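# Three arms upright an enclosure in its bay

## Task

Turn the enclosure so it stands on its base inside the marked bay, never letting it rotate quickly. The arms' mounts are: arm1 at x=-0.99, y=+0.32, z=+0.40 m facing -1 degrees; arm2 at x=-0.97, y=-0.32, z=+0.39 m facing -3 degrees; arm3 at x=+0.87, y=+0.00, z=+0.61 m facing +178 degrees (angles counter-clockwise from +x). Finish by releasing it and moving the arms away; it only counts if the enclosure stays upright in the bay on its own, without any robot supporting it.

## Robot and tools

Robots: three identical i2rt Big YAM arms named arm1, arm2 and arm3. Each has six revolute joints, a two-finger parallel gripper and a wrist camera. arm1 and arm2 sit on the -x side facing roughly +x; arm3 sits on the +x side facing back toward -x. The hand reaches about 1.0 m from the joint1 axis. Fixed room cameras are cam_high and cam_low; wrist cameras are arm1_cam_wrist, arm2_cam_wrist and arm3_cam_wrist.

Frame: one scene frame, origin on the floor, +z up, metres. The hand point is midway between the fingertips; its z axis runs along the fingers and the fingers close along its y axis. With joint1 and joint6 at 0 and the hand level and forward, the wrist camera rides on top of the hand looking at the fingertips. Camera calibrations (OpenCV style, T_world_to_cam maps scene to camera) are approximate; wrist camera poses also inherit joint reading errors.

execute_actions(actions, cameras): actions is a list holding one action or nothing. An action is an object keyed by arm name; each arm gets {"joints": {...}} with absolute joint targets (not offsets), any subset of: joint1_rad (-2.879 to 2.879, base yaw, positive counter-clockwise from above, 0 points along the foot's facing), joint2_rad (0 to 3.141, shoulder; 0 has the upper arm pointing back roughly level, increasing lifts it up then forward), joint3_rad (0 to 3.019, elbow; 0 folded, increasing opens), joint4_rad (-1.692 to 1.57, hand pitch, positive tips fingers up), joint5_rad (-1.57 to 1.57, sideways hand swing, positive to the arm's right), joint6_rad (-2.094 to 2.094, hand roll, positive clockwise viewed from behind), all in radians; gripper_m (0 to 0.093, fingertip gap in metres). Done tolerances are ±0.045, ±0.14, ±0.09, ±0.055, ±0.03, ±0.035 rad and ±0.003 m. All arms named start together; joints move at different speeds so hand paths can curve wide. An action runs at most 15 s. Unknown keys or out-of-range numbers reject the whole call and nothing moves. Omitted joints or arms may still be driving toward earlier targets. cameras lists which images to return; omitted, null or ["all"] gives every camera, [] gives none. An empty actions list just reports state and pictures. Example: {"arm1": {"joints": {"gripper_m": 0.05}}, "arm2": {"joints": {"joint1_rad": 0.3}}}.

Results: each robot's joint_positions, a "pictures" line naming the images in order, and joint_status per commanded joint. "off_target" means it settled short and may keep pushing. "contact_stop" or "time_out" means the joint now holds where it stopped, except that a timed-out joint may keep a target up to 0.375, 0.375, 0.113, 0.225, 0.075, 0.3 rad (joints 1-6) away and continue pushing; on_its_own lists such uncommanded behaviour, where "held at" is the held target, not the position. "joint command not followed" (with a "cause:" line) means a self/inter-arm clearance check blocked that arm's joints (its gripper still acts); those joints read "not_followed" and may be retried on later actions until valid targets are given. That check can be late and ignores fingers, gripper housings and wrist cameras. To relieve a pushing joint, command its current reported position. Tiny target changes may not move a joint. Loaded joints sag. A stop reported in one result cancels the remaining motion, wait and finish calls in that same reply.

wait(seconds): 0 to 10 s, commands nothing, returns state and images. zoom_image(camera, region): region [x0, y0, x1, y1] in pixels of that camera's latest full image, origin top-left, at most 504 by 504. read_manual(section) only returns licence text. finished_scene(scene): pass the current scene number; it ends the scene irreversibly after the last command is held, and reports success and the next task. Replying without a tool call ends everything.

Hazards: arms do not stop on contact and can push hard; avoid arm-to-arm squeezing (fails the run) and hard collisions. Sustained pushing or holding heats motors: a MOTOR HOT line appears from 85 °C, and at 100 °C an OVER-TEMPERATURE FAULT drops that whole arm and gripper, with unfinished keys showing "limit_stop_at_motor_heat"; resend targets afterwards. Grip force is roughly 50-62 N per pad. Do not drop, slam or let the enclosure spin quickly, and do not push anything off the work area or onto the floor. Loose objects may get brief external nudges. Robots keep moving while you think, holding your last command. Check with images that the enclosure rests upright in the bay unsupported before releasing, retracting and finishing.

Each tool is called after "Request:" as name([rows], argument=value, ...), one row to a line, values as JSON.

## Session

Request:
execute_actions(actions=[], cameras=["cam_low","cam_high"])

Scene clock: 0.00 s.
arm1.joint_positions: joint1_rad=-0.365 joint2_rad=+0.634 joint3_rad=+1.388 joint4_rad=-1.469 joint5_rad=-0.271 joint6_rad=+0.412 gripper_m=+0.094
arm1.joint_status: not commanded
arm1.hand: x=-0.7680 y=+0.2883 z=+0.9119 quat_wxyz=(-0.411, -0.293, -0.854, -0.125) (m; scene frame)
arm2.joint_positions: joint1_rad=-0.047 joint2_rad=+0.635 joint3_rad=+1.371 joint4_rad=-1.461 joint5_rad=-0.144 joint6_rad=-0.131 gripper_m=+0.095
arm2.joint_status: not commanded
arm2.hand: x=-0.7533 y=-0.3176 z=+0.8983 quat_wxyz=(-0.417, +0.047, -0.907, -0.021) (m; scene frame)
arm3.joint_positions: joint1_rad=+0.060 joint2_rad=+0.493 joint3_rad=+1.370 joint4_rad=-1.288 joint5_rad=+0.127 joint6_rad=+0.390 gripper_m=+0.095
arm3.joint_status: not commanded
arm3.hand: x=+0.6841 y=+0.0181 z=+1.1790 quat_wxyz=(+0.060, +0.814, -0.187, -0.546) (m; scene frame)
pictures: cam_high, cam_low
Images, in order (width x height): cam_high 504x504, cam_low 504x504.

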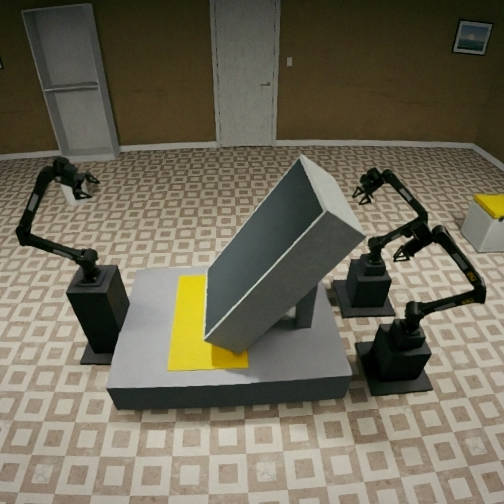

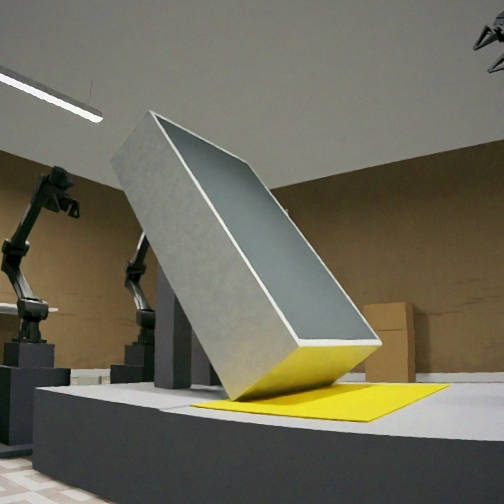

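Request:
execute_actions([
  {"arm1":{"joints":{"joint1_rad":-0.19,"joint3_rad":0.7,"joint4_rad":0.3,"joint5_rad":0,"joint6_rad":0,"gripper_m":0}},"arm2":{"joints":{"joint1_rad":0.24,"joint3_rad":0.7,"joint4_rad":0.3,"joint5_rad":0,"joint6_rad":0,"gripper_m":0}},"arm3":{"joints":{"joint1_rad":0.04,"joint2_rad":1.934,"joint3_rad":1.78,"joint4_rad":0.18,"joint5_rad":0,"joint6_rad":0,"gripper_m":0}}},
], cameras=[])

Request:
execute_actions([
  {"arm1":{"joints":{"joint2_rad":0.97,"joint3_rad":1.03}},"arm2":{"joints":{"joint2_rad":0.92,"joint3_rad":0.99}}},
], cameras=[])

Request:
execute_actions([
  {"arm1":{"joints":{"joint2_rad":1.15,"joint3_rad":1.24}},"arm2":{"joints":{"joint2_rad":1.11,"joint3_rad":1.22}}},
], cameras=["cam_low","cam_high"])

Scene clock: 13.07 s.
arm1.joint_positions: joint1_rad=-0.202 joint2_rad=+0.638 joint3_rad=+0.710 joint4_rad=+0.280 joint5_rad=-0.004 joint6_rad=+0.009 gripper_m=+0.000
arm1.joint_status: all done
arm1.hand: x=-0.6242 y=+0.2473 z=+0.9216 quat_wxyz=(-0.816, -0.058, -0.568, +0.086) (m; scene frame)
arm2.joint_positions: joint1_rad=+0.238 joint2_rad=+0.641 joint3_rad=+0.702 joint4_rad=+0.278 joint5_rad=-0.003 joint6_rad=-0.011 gripper_m=+0.001
arm2.joint_status: all done
arm2.hand: x=-0.6124 y=-0.2498 z=+0.9115 quat_wxyz=(-0.815, +0.059, -0.572, -0.075) (m; scene frame)
arm3.joint_positions: joint1_rad=+0.050 joint2_rad=+1.939 joint3_rad=+1.758 joint4_rad=+0.165 joint5_rad=+0.003 joint6_rad=+0.015 gripper_m=+0.001
arm3.joint_status: all done
arm3.hand: x=+0.0301 y=-0.0091 z=+0.9997 quat_wxyz=(+0.008, +0.713, -0.002, -0.701) (m; scene frame)
pictures: none
No camera images: the call's "cameras" was empty. Leave "cameras" out to get every camera's image.

Scene clock: 14.10 s.
arm1.joint_positions: joint1_rad=-0.202 joint2_rad=+0.969 joint3_rad=+0.973 joint4_rad=+0.284 joint5_rad=-0.004 joint6_rad=+0.009 gripper_m=+0.000
arm1.joint_status: all done
arm1.hand: x=-0.5157 y=+0.2240 z=+0.9515 quat_wxyz=(-0.798, -0.061, -0.594, +0.085) (m; scene frame)
arm2.joint_positions: joint1_rad=+0.238 joint2_rad=+0.926 joint3_rad=+0.925 joint4_rad=+0.282 joint5_rad=-0.003 joint6_rad=-0.011 gripper_m=+0.001
arm2.joint_status: all done
arm2.hand: x=-0.5198 y=-0.2318 z=+0.9377 quat_wxyz=(-0.798, +0.062, -0.595, -0.074) (m; scene frame)
arm3.joint_positions: joint1_rad=+0.050 joint2_rad=+1.939 joint3_rad=+1.758 joint4_rad=+0.165 joint5_rad=+0.003 joint6_rad=+0.015 gripper_m=+0.001
arm3.joint_status: not commanded
arm3.hand: x=+0.0301 y=-0.0091 z=+0.9997 quat_wxyz=(+0.008, +0.713, -0.002, -0.701) (m; scene frame)
pictures: none
No camera images: the call's "cameras" was empty. Leave "cameras" out to get every camera's image.

Scene clock: 16.20 s.
arm1.joint_positions: joint1_rad=-0.194 joint2_rad=+1.086 joint3_rad=+1.121 joint4_rad=+0.284 joint5_rad=-0.008 joint6_rad=+0.007 gripper_m=+0.000
arm1.joint_status: joint3_rad time_out (moved +0.148 of +0.267); the others done
arm1.on_its_own: joint3_rad reads +1.121 and still pushes toward +1.233 since a time_out
arm1.hand: x=-0.4762 y=+0.2208 z=+0.9867 quat_wxyz=(-0.807, -0.055, -0.582, +0.082) (m; scene frame)
arm2.joint_positions: joint1_rad=+0.233 joint2_rad=+1.076 joint3_rad=+1.119 joint4_rad=+0.281 joint5_rad=+0.009 joint6_rad=-0.009 gripper_m=+0.001
arm2.joint_status: joint3_rad time_out (moved +0.194 of +0.295); the others done
arm2.on_its_own: joint3_rad reads +1.119 and still pushes toward +1.220 since a time_out
arm2.hand: x=-0.4701 y=-0.2268 z=+0.9865 quat_wxyz=(-0.811, +0.053, -0.579, -0.070) (m; scene frame)
arm3.joint_positions: joint1_rad=+0.050 joint2_rad=+1.939 joint3_rad=+1.758 joint4_rad=+0.165 joint5_rad=+0.003 joint6_rad=+0.015 gripper_m=+0.001
arm3.joint_status: not commanded
arm3.hand: x=+0.0301 y=-0.0091 z=+0.9997 quat_wxyz=(+0.008, +0.713, -0.002, -0.701) (m; scene frame)
pictures: cam_high, cam_low
Images, in order (width x height): cam_high 504x504, cam_low 504x504.

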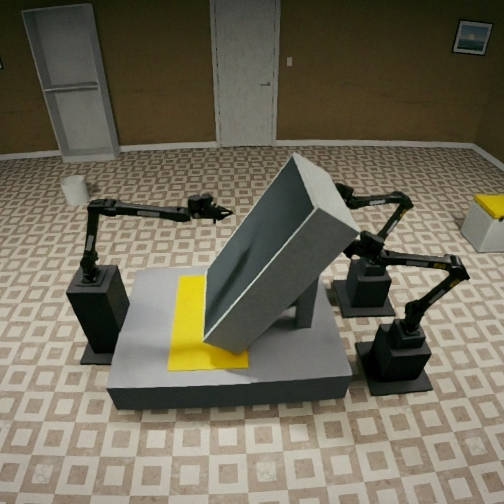

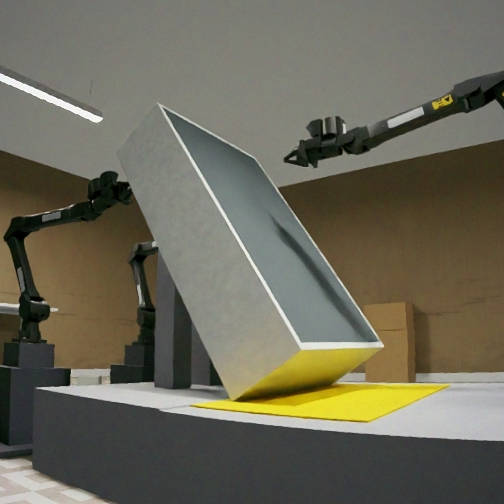

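Request:
execute_actions([
  {"arm1":{"joints":{"joint2_rad":1.29,"joint3_rad":1.38,"joint1_rad":-0.16}},"arm2":{"joints":{"joint2_rad":1.28,"joint3_rad":1.4,"joint1_rad":0.21}}},
], cameras=[])

Request:
execute_actions([
  {"arm1":{"joints":{"joint2_rad":1.44,"joint3_rad":1.56,"joint1_rad":-0.14}},"arm2":{"joints":{"joint2_rad":1.43,"joint3_rad":1.58,"joint1_rad":0.19}}},
], cameras=[])

Request:
execute_actions([
  {"arm1":{"joints":{"joint2_rad":1.58,"joint3_rad":1.72}},"arm2":{"joints":{"joint2_rad":1.57,"joint3_rad":1.74}}},
], cameras=[])

Request:
execute_actions([
  {"arm1":{"joints":{"joint2_rad":1.69,"joint3_rad":1.83}},"arm2":{"joints":{"joint2_rad":1.68,"joint3_rad":1.84}}},
], cameras=["cam_low","cam_high"])

Scene clock: 27.73 s.
arm1.joint_positions: joint1_rad=-0.171 joint2_rad=+1.268 joint3_rad=+1.328 joint4_rad=+0.285 joint5_rad=+0.002 joint6_rad=+0.007 gripper_m=+0.000
arm1.joint_status: all done
arm1.hand: x=-0.4095 y=+0.2186 z=+1.0173 quat_wxyz=(-0.815, -0.051, -0.572, +0.077) (m; scene frame)
arm2.joint_positions: joint1_rad=+0.211 joint2_rad=+1.255 joint3_rad=+1.331 joint4_rad=+0.284 joint5_rad=+0.001 joint6_rad=-0.009 gripper_m=+0.001
arm2.joint_status: all done
arm2.hand: x=-0.4067 y=-0.2262 z=+1.0240 quat_wxyz=(-0.822, +0.049, -0.564, -0.065) (m; scene frame)
arm3.joint_positions: joint1_rad=+0.050 joint2_rad=+1.939 joint3_rad=+1.758 joint4_rad=+0.165 joint5_rad=+0.003 joint6_rad=+0.015 gripper_m=+0.001
arm3.joint_status: not commanded
arm3.hand: x=+0.0301 y=-0.0091 z=+0.9997 quat_wxyz=(+0.008, +0.713, -0.002, -0.701) (m; scene frame)
pictures: none
No camera images: the call's "cameras" was empty. Leave "cameras" out to get every camera's image.

Scene clock: 28.87 s.
arm1.joint_positions: joint1_rad=-0.154 joint2_rad=+1.428 joint3_rad=+1.508 joint4_rad=+0.285 joint5_rad=+0.003 joint6_rad=+0.007 gripper_m=+0.000
arm1.joint_status: all done
arm1.hand: x=-0.3493 y=+0.2187 z=+1.0324 quat_wxyz=(-0.821, -0.046, -0.564, +0.070) (m; scene frame)
arm2.joint_positions: joint1_rad=+0.197 joint2_rad=+1.417 joint3_rad=+1.520 joint4_rad=+0.285 joint5_rad=-0.002 joint6_rad=-0.009 gripper_m=+0.001
arm2.joint_status: all done
arm2.hand: x=-0.3476 y=-0.2251 z=+1.0450 quat_wxyz=(-0.830, +0.045, -0.552, -0.060) (m; scene frame)
arm3.joint_positions: joint1_rad=+0.050 joint2_rad=+1.939 joint3_rad=+1.758 joint4_rad=+0.165 joint5_rad=+0.003 joint6_rad=+0.015 gripper_m=+0.001
arm3.joint_status: not commanded
arm3.hand: x=+0.0301 y=-0.0091 z=+0.9997 quat_wxyz=(+0.008, +0.713, -0.002, -0.701) (m; scene frame)
pictures: none
No camera images: the call's "cameras" was empty. Leave "cameras" out to get every camera's image.

Scene clock: 30.57 s.
arm1.joint_positions: joint1_rad=-0.149 joint2_rad=+1.569 joint3_rad=+1.666 joint4_rad=+0.285 joint5_rad=-0.002 joint6_rad=+0.007 gripper_m=+0.000
arm1.joint_status: all done
arm1.hand: x=-0.2978 y=+0.2150 z=+1.0375 quat_wxyz=(-0.827, -0.042, -0.557, +0.067) (m; scene frame)
arm2.joint_positions: joint1_rad=+0.191 joint2_rad=+1.568 joint3_rad=+1.681 joint4_rad=+0.279 joint5_rad=+0.001 joint6_rad=-0.009 gripper_m=+0.001
arm2.joint_status: all done
arm2.hand: x=-0.2900 y=-0.2211 z=+1.0433 quat_wxyz=(-0.831, +0.042, -0.551, -0.057) (m; scene frame)
arm3.joint_positions: joint1_rad=+0.050 joint2_rad=+1.939 joint3_rad=+1.758 joint4_rad=+0.165 joint5_rad=+0.003 joint6_rad=+0.015 gripper_m=+0.001
arm3.joint_status: not commanded
arm3.hand: x=+0.0301 y=-0.0091 z=+0.9997 quat_wxyz=(+0.008, +0.713, -0.002, -0.701) (m; scene frame)
pictures: none
No camera images: the call's "cameras" was empty. Leave "cameras" out to get every camera's image.

Scene clock: 31.53 s.
arm1.joint_positions: joint1_rad=-0.148 joint2_rad=+1.674 joint3_rad=+1.776 joint4_rad=+0.285 joint5_rad=-0.002 joint6_rad=+0.007 gripper_m=+0.000
arm1.joint_status: all done
arm1.hand: x=-0.2592 y=+0.2093 z=+1.0314 quat_wxyz=(-0.828, -0.041, -0.555, +0.067) (m; scene frame)
arm2.joint_positions: joint1_rad=+0.188 joint2_rad=+1.666 joint3_rad=+1.779 joint4_rad=+0.286 joint5_rad=+0.001 joint6_rad=-0.009 gripper_m=+0.001
arm2.joint_status: all done
arm2.hand: x=-0.2542 y=-0.2179 z=+1.0375 quat_wxyz=(-0.833, +0.041, -0.548, -0.056) (m; scene frame)
arm3.joint_positions: joint1_rad=+0.050 joint2_rad=+1.928 joint3_rad=+1.755 joint4_rad=+0.169 joint5_rad=+0.003 joint6_rad=+0.015 gripper_m=+0.001
arm3.joint_status: not commanded
arm3.hand: x=+0.0334 y=-0.0088 z=+1.0085 quat_wxyz=(+0.008, +0.708, -0.002, -0.706) (m; scene frame)
pictures: cam_high, cam_low
Images, in order (width x height): cam_high 504x504, cam_low 504x504.

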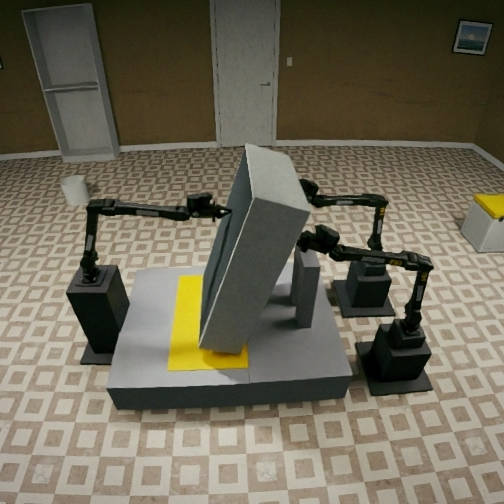

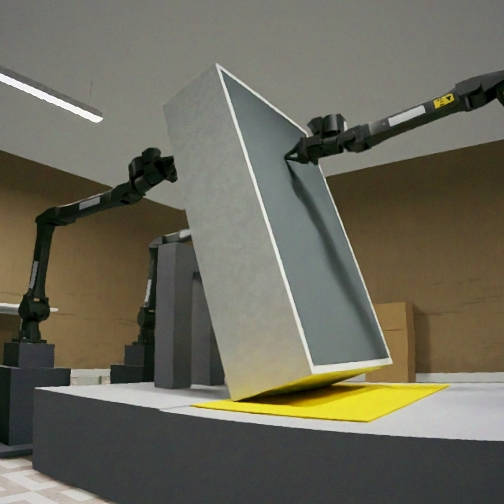

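Request:
execute_actions([
  {"arm1":{"joints":{"joint2_rad":1.8,"joint3_rad":1.95}},"arm2":{"joints":{"joint2_rad":1.79,"joint3_rad":1.95}},"arm3":{"joints":{"joint2_rad":1.84,"joint3_rad":1.63,"joint4_rad":0.22}}},
], cameras=[])

Request:
execute_actions([
  {"arm1":{"joints":{"joint2_rad":1.91,"joint3_rad":2.06}},"arm2":{"joints":{"joint2_rad":1.9,"joint3_rad":2.06}},"arm3":{"joints":{"joint2_rad":1.75,"joint3_rad":1.5,"joint4_rad":0.26}}},
], cameras=["cam_low"])

Scene clock: 40.90 s.
arm1.joint_positions: joint1_rad=-0.147 joint2_rad=+1.783 joint3_rad=+1.894 joint4_rad=+0.285 joint5_rad=-0.003 joint6_rad=+0.007 gripper_m=+0.000
arm1.joint_status: all done
arm1.hand: x=-0.2215 y=+0.2037 z=+1.0236 quat_wxyz=(-0.831, -0.040, -0.551, +0.066) (m; scene frame)
arm2.joint_positions: joint1_rad=+0.187 joint2_rad=+1.796 joint3_rad=+1.893 joint4_rad=+0.286 joint5_rad=+0.002 joint6_rad=-0.009 gripper_m=+0.001
arm2.joint_status: all done
arm2.hand: x=-0.2052 y=-0.2119 z=+1.0114 quat_wxyz=(-0.829, +0.040, -0.555, -0.055) (m; scene frame)
arm3.joint_positions: joint1_rad=+0.050 joint2_rad=+1.818 joint3_rad=+1.632 joint4_rad=+0.205 joint5_rad=+0.003 joint6_rad=+0.015 gripper_m=+0.001
arm3.joint_status: all done
arm3.hand: x=+0.0716 y=-0.0083 z=+1.0276 quat_wxyz=(+0.009, +0.701, -0.002, -0.713) (m; scene frame)
pictures: none
No camera images: the call's "cameras" was empty. Leave "cameras" out to get every camera's image.

Scene clock: 41.93 s.
arm1.joint_positions: joint1_rad=-0.147 joint2_rad=+1.893 joint3_rad=+2.007 joint4_rad=+0.285 joint5_rad=-0.003 joint6_rad=+0.007 gripper_m=+0.000
arm1.joint_status: all done
arm1.hand: x=-0.1842 y=+0.1975 z=+1.0073 quat_wxyz=(-0.832, -0.040, -0.550, +0.066) (m; scene frame)
arm2.joint_positions: joint1_rad=+0.187 joint2_rad=+1.901 joint3_rad=+2.001 joint4_rad=+0.287 joint5_rad=+0.002 joint6_rad=-0.009 gripper_m=+0.001
arm2.joint_status: all done
arm2.hand: x=-0.1697 y=-0.2068 z=+0.9962 quat_wxyz=(-0.830, +0.040, -0.553, -0.055) (m; scene frame)
arm3.joint_positions: joint1_rad=+0.050 joint2_rad=+1.722 joint3_rad=+1.489 joint4_rad=+0.245 joint5_rad=+0.002 joint6_rad=+0.015 gripper_m=+0.001
arm3.joint_status: all done
arm3.hand: x=+0.1099 y=-0.0080 z=+1.0230 quat_wxyz=(+0.009, +0.703, -0.002, -0.711) (m; scene frame)
pictures: cam_low
Images, in order (width x height): cam_low 504x504.

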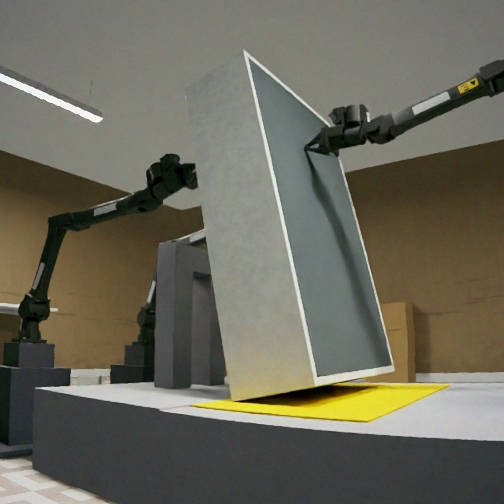

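Request:
execute_actions([
  {"arm3":{"joints":{"joint2_rad":1.67,"joint3_rad":1.39,"joint4_rad":0.29}}},
], cameras=[])

Request:
execute_actions([
  {"arm3":{"joints":{"joint2_rad":1.59,"joint3_rad":1.28}}},
], cameras=[])

Request:
execute_actions([
  {"arm3":{"joints":{"joint2_rad":1.52,"joint3_rad":1.18}}},
], cameras=[])

Request:
execute_actions([
  {"arm3":{"joints":{"joint2_rad":1.45,"joint3_rad":1.09}}},
], cameras=[])

Request:
execute_actions([
  {"arm3":{"joints":{"joint2_rad":1.38,"joint3_rad":1.0}}},
], cameras=["cam_low"])

Scene clock: 52.60 s.
arm1.joint_positions: joint1_rad=-0.147 joint2_rad=+1.893 joint3_rad=+2.007 joint4_rad=+0.285 joint5_rad=-0.003 joint6_rad=+0.007 gripper_m=+0.000
arm1.joint_status: not commanded
arm1.hand: x=-0.1842 y=+0.1975 z=+1.0073 quat_wxyz=(-0.832, -0.040, -0.550, +0.066) (m; scene frame)
arm2.joint_positions: joint1_rad=+0.187 joint2_rad=+1.901 joint3_rad=+2.001 joint4_rad=+0.287 joint5_rad=+0.002 joint6_rad=-0.009 gripper_m=+0.001
arm2.joint_status: not commanded
arm2.hand: x=-0.1697 y=-0.2068 z=+0.9962 quat_wxyz=(-0.830, +0.040, -0.553, -0.055) (m; scene frame)
arm3.joint_positions: joint1_rad=+0.050 joint2_rad=+1.621 joint3_rad=+1.345 joint4_rad=+0.262 joint5_rad=+0.002 joint6_rad=+0.014 gripper_m=+0.001
arm3.joint_status: all done
arm3.hand: x=+0.1513 y=-0.0075 z=+1.0108 quat_wxyz=(+0.008, +0.712, -0.002, -0.702) (m; scene frame)
pictures: none
No camera images: the call's "cameras" was empty. Leave "cameras" out to get every camera's image.

Scene clock: 53.67 s.
arm1.joint_positions: joint1_rad=-0.147 joint2_rad=+1.893 joint3_rad=+2.007 joint4_rad=+0.285 joint5_rad=-0.003 joint6_rad=+0.007 gripper_m=+0.000
arm1.joint_status: not commanded
arm1.hand: x=-0.1842 y=+0.1975 z=+1.0073 quat_wxyz=(-0.832, -0.040, -0.550, +0.066) (m; scene frame)
arm2.joint_positions: joint1_rad=+0.187 joint2_rad=+1.901 joint3_rad=+2.001 joint4_rad=+0.287 joint5_rad=+0.002 joint6_rad=-0.009 gripper_m=+0.001
arm2.joint_status: not commanded
arm2.hand: x=-0.1697 y=-0.2068 z=+0.9962 quat_wxyz=(-0.830, +0.040, -0.553, -0.055) (m; scene frame)
arm3.joint_positions: joint1_rad=+0.050 joint2_rad=+1.513 joint3_rad=+1.215 joint4_rad=+0.249 joint5_rad=+0.002 joint6_rad=+0.014 gripper_m=+0.001
arm3.joint_status: all done
arm3.hand: x=+0.1950 y=-0.0070 z=+1.0019 quat_wxyz=(+0.008, +0.724, -0.002, -0.690) (m; scene frame)
pictures: none
No camera images: the call's "cameras" was empty. Leave "cameras" out to get every camera's image.

Scene clock: 54.80 s.
arm1.joint_positions: joint1_rad=-0.147 joint2_rad=+1.893 joint3_rad=+2.007 joint4_rad=+0.285 joint5_rad=-0.003 joint6_rad=+0.007 gripper_m=+0.000
arm1.joint_status: not commanded
arm1.hand: x=-0.1842 y=+0.1975 z=+1.0073 quat_wxyz=(-0.832, -0.040, -0.550, +0.066) (m; scene frame)
arm2.joint_positions: joint1_rad=+0.187 joint2_rad=+1.901 joint3_rad=+2.001 joint4_rad=+0.287 joint5_rad=+0.002 joint6_rad=-0.009 gripper_m=+0.001
arm2.joint_status: not commanded
arm2.hand: x=-0.1697 y=-0.2068 z=+0.9962 quat_wxyz=(-0.830, +0.040, -0.553, -0.055) (m; scene frame)
arm3.joint_positions: joint1_rad=+0.050 joint2_rad=+1.419 joint3_rad=+1.103 joint4_rad=+0.245 joint5_rad=+0.002 joint6_rad=+0.014 gripper_m=+0.001
arm3.joint_status: all done
arm3.hand: x=+0.2335 y=-0.0067 z=+0.9920 quat_wxyz=(+0.008, +0.732, -0.002, -0.681) (m; scene frame)
pictures: none
No camera images: the call's "cameras" was empty. Leave "cameras" out to get every camera's image.

Scene clock: 55.90 s.
arm1.joint_positions: joint1_rad=-0.147 joint2_rad=+1.893 joint3_rad=+2.007 joint4_rad=+0.285 joint5_rad=-0.003 joint6_rad=+0.007 gripper_m=+0.000
arm1.joint_status: not commanded
arm1.hand: x=-0.1842 y=+0.1975 z=+1.0073 quat_wxyz=(-0.832, -0.040, -0.550, +0.066) (m; scene frame)
arm2.joint_positions: joint1_rad=+0.187 joint2_rad=+1.901 joint3_rad=+2.001 joint4_rad=+0.287 joint5_rad=+0.002 joint6_rad=-0.009 gripper_m=+0.001
arm2.joint_status: not commanded
arm2.hand: x=-0.1697 y=-0.2068 z=+0.9962 quat_wxyz=(-0.830, +0.040, -0.553, -0.055) (m; scene frame)
arm3.joint_positions: joint1_rad=+0.050 joint2_rad=+1.334 joint3_rad=+1.002 joint4_rad=+0.243 joint5_rad=+0.001 joint6_rad=+0.014 gripper_m=+0.001
arm3.joint_status: all done
arm3.hand: x=+0.2684 y=-0.0063 z=+0.9816 quat_wxyz=(+0.008, +0.738, -0.001, -0.675) (m; scene frame)
pictures: none
No camera images: the call's "cameras" was empty. Leave "cameras" out to get every camera's image.

Scene clock: 56.57 s.
arm1.joint_positions: joint1_rad=-0.147 joint2_rad=+1.893 joint3_rad=+2.007 joint4_rad=+0.285 joint5_rad=-0.003 joint6_rad=+0.007 gripper_m=+0.000
arm1.joint_status: not commanded
arm1.hand: x=-0.1842 y=+0.1975 z=+1.0073 quat_wxyz=(-0.832, -0.040, -0.550, +0.066) (m; scene frame)
arm2.joint_positions: joint1_rad=+0.187 joint2_rad=+1.901 joint3_rad=+2.001 joint4_rad=+0.287 joint5_rad=+0.002 joint6_rad=-0.009 gripper_m=+0.001
arm2.joint_status: not commanded
arm2.hand: x=-0.1697 y=-0.2068 z=+0.9962 quat_wxyz=(-0.830, +0.040, -0.553, -0.055) (m; scene frame)
arm3.joint_positions: joint1_rad=+0.050 joint2_rad=+1.329 joint3_rad=+0.989 joint4_rad=+0.260 joint5_rad=+0.001 joint6_rad=+0.014 gripper_m=+0.001
arm3.joint_status: all done
arm3.hand: x=+0.2711 y=-0.0063 z=+0.9805 quat_wxyz=(+0.008, +0.735, -0.001, -0.678) (m; scene frame)
pictures: cam_low
Images, in order (width x height): cam_low 504x504.

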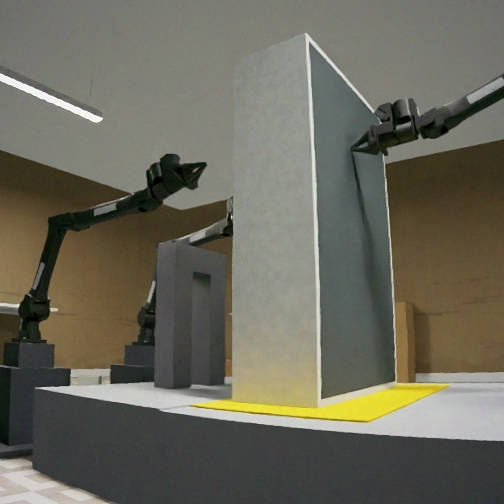

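Request:
execute_actions([
  {"arm1":{"joints":{"joint2_rad":1.3,"joint3_rad":1.5}},"arm2":{"joints":{"joint2_rad":1.3,"joint3_rad":1.5}},"arm3":{"joints":{"joint2_rad":0.5,"joint3_rad":0.6}}},
], cameras=[])

Request:
finished_scene(scene=2)

Scene clock: 62.80 s.
arm1.joint_positions: joint1_rad=-0.147 joint2_rad=+1.297 joint3_rad=+1.509 joint4_rad=+0.294 joint5_rad=-0.003 joint6_rad=+0.007 gripper_m=+0.000
arm1.joint_status: all done
arm1.hand: x=-0.4201 y=+0.2368 z=+1.1123 quat_wxyz=(-0.860, -0.036, -0.505, +0.068) (m; scene frame)
arm2.joint_positions: joint1_rad=+0.187 joint2_rad=+1.306 joint3_rad=+1.501 joint4_rad=+0.293 joint5_rad=+0.002 joint6_rad=-0.009 gripper_m=+0.001
arm2.joint_status: all done
arm2.hand: x=-0.4043 y=-0.2404 z=+1.0994 quat_wxyz=(-0.857, +0.037, -0.511, -0.057) (m; scene frame)
arm3.joint_positions: joint1_rad=+0.050 joint2_rad=+0.494 joint3_rad=+0.610 joint4_rad=+0.283 joint5_rad=+0.001 joint6_rad=+0.014 gripper_m=+0.001
arm3.joint_status: all done
arm3.hand: x=+0.5466 y=-0.0030 z=+1.1231 quat_wxyz=(+0.011, +0.553, -0.001, -0.833) (m; scene frame)
pictures: none
No camera images: the call's "cameras" was empty. Leave "cameras" out to get every camera's image.

The scene is finished: the task was done.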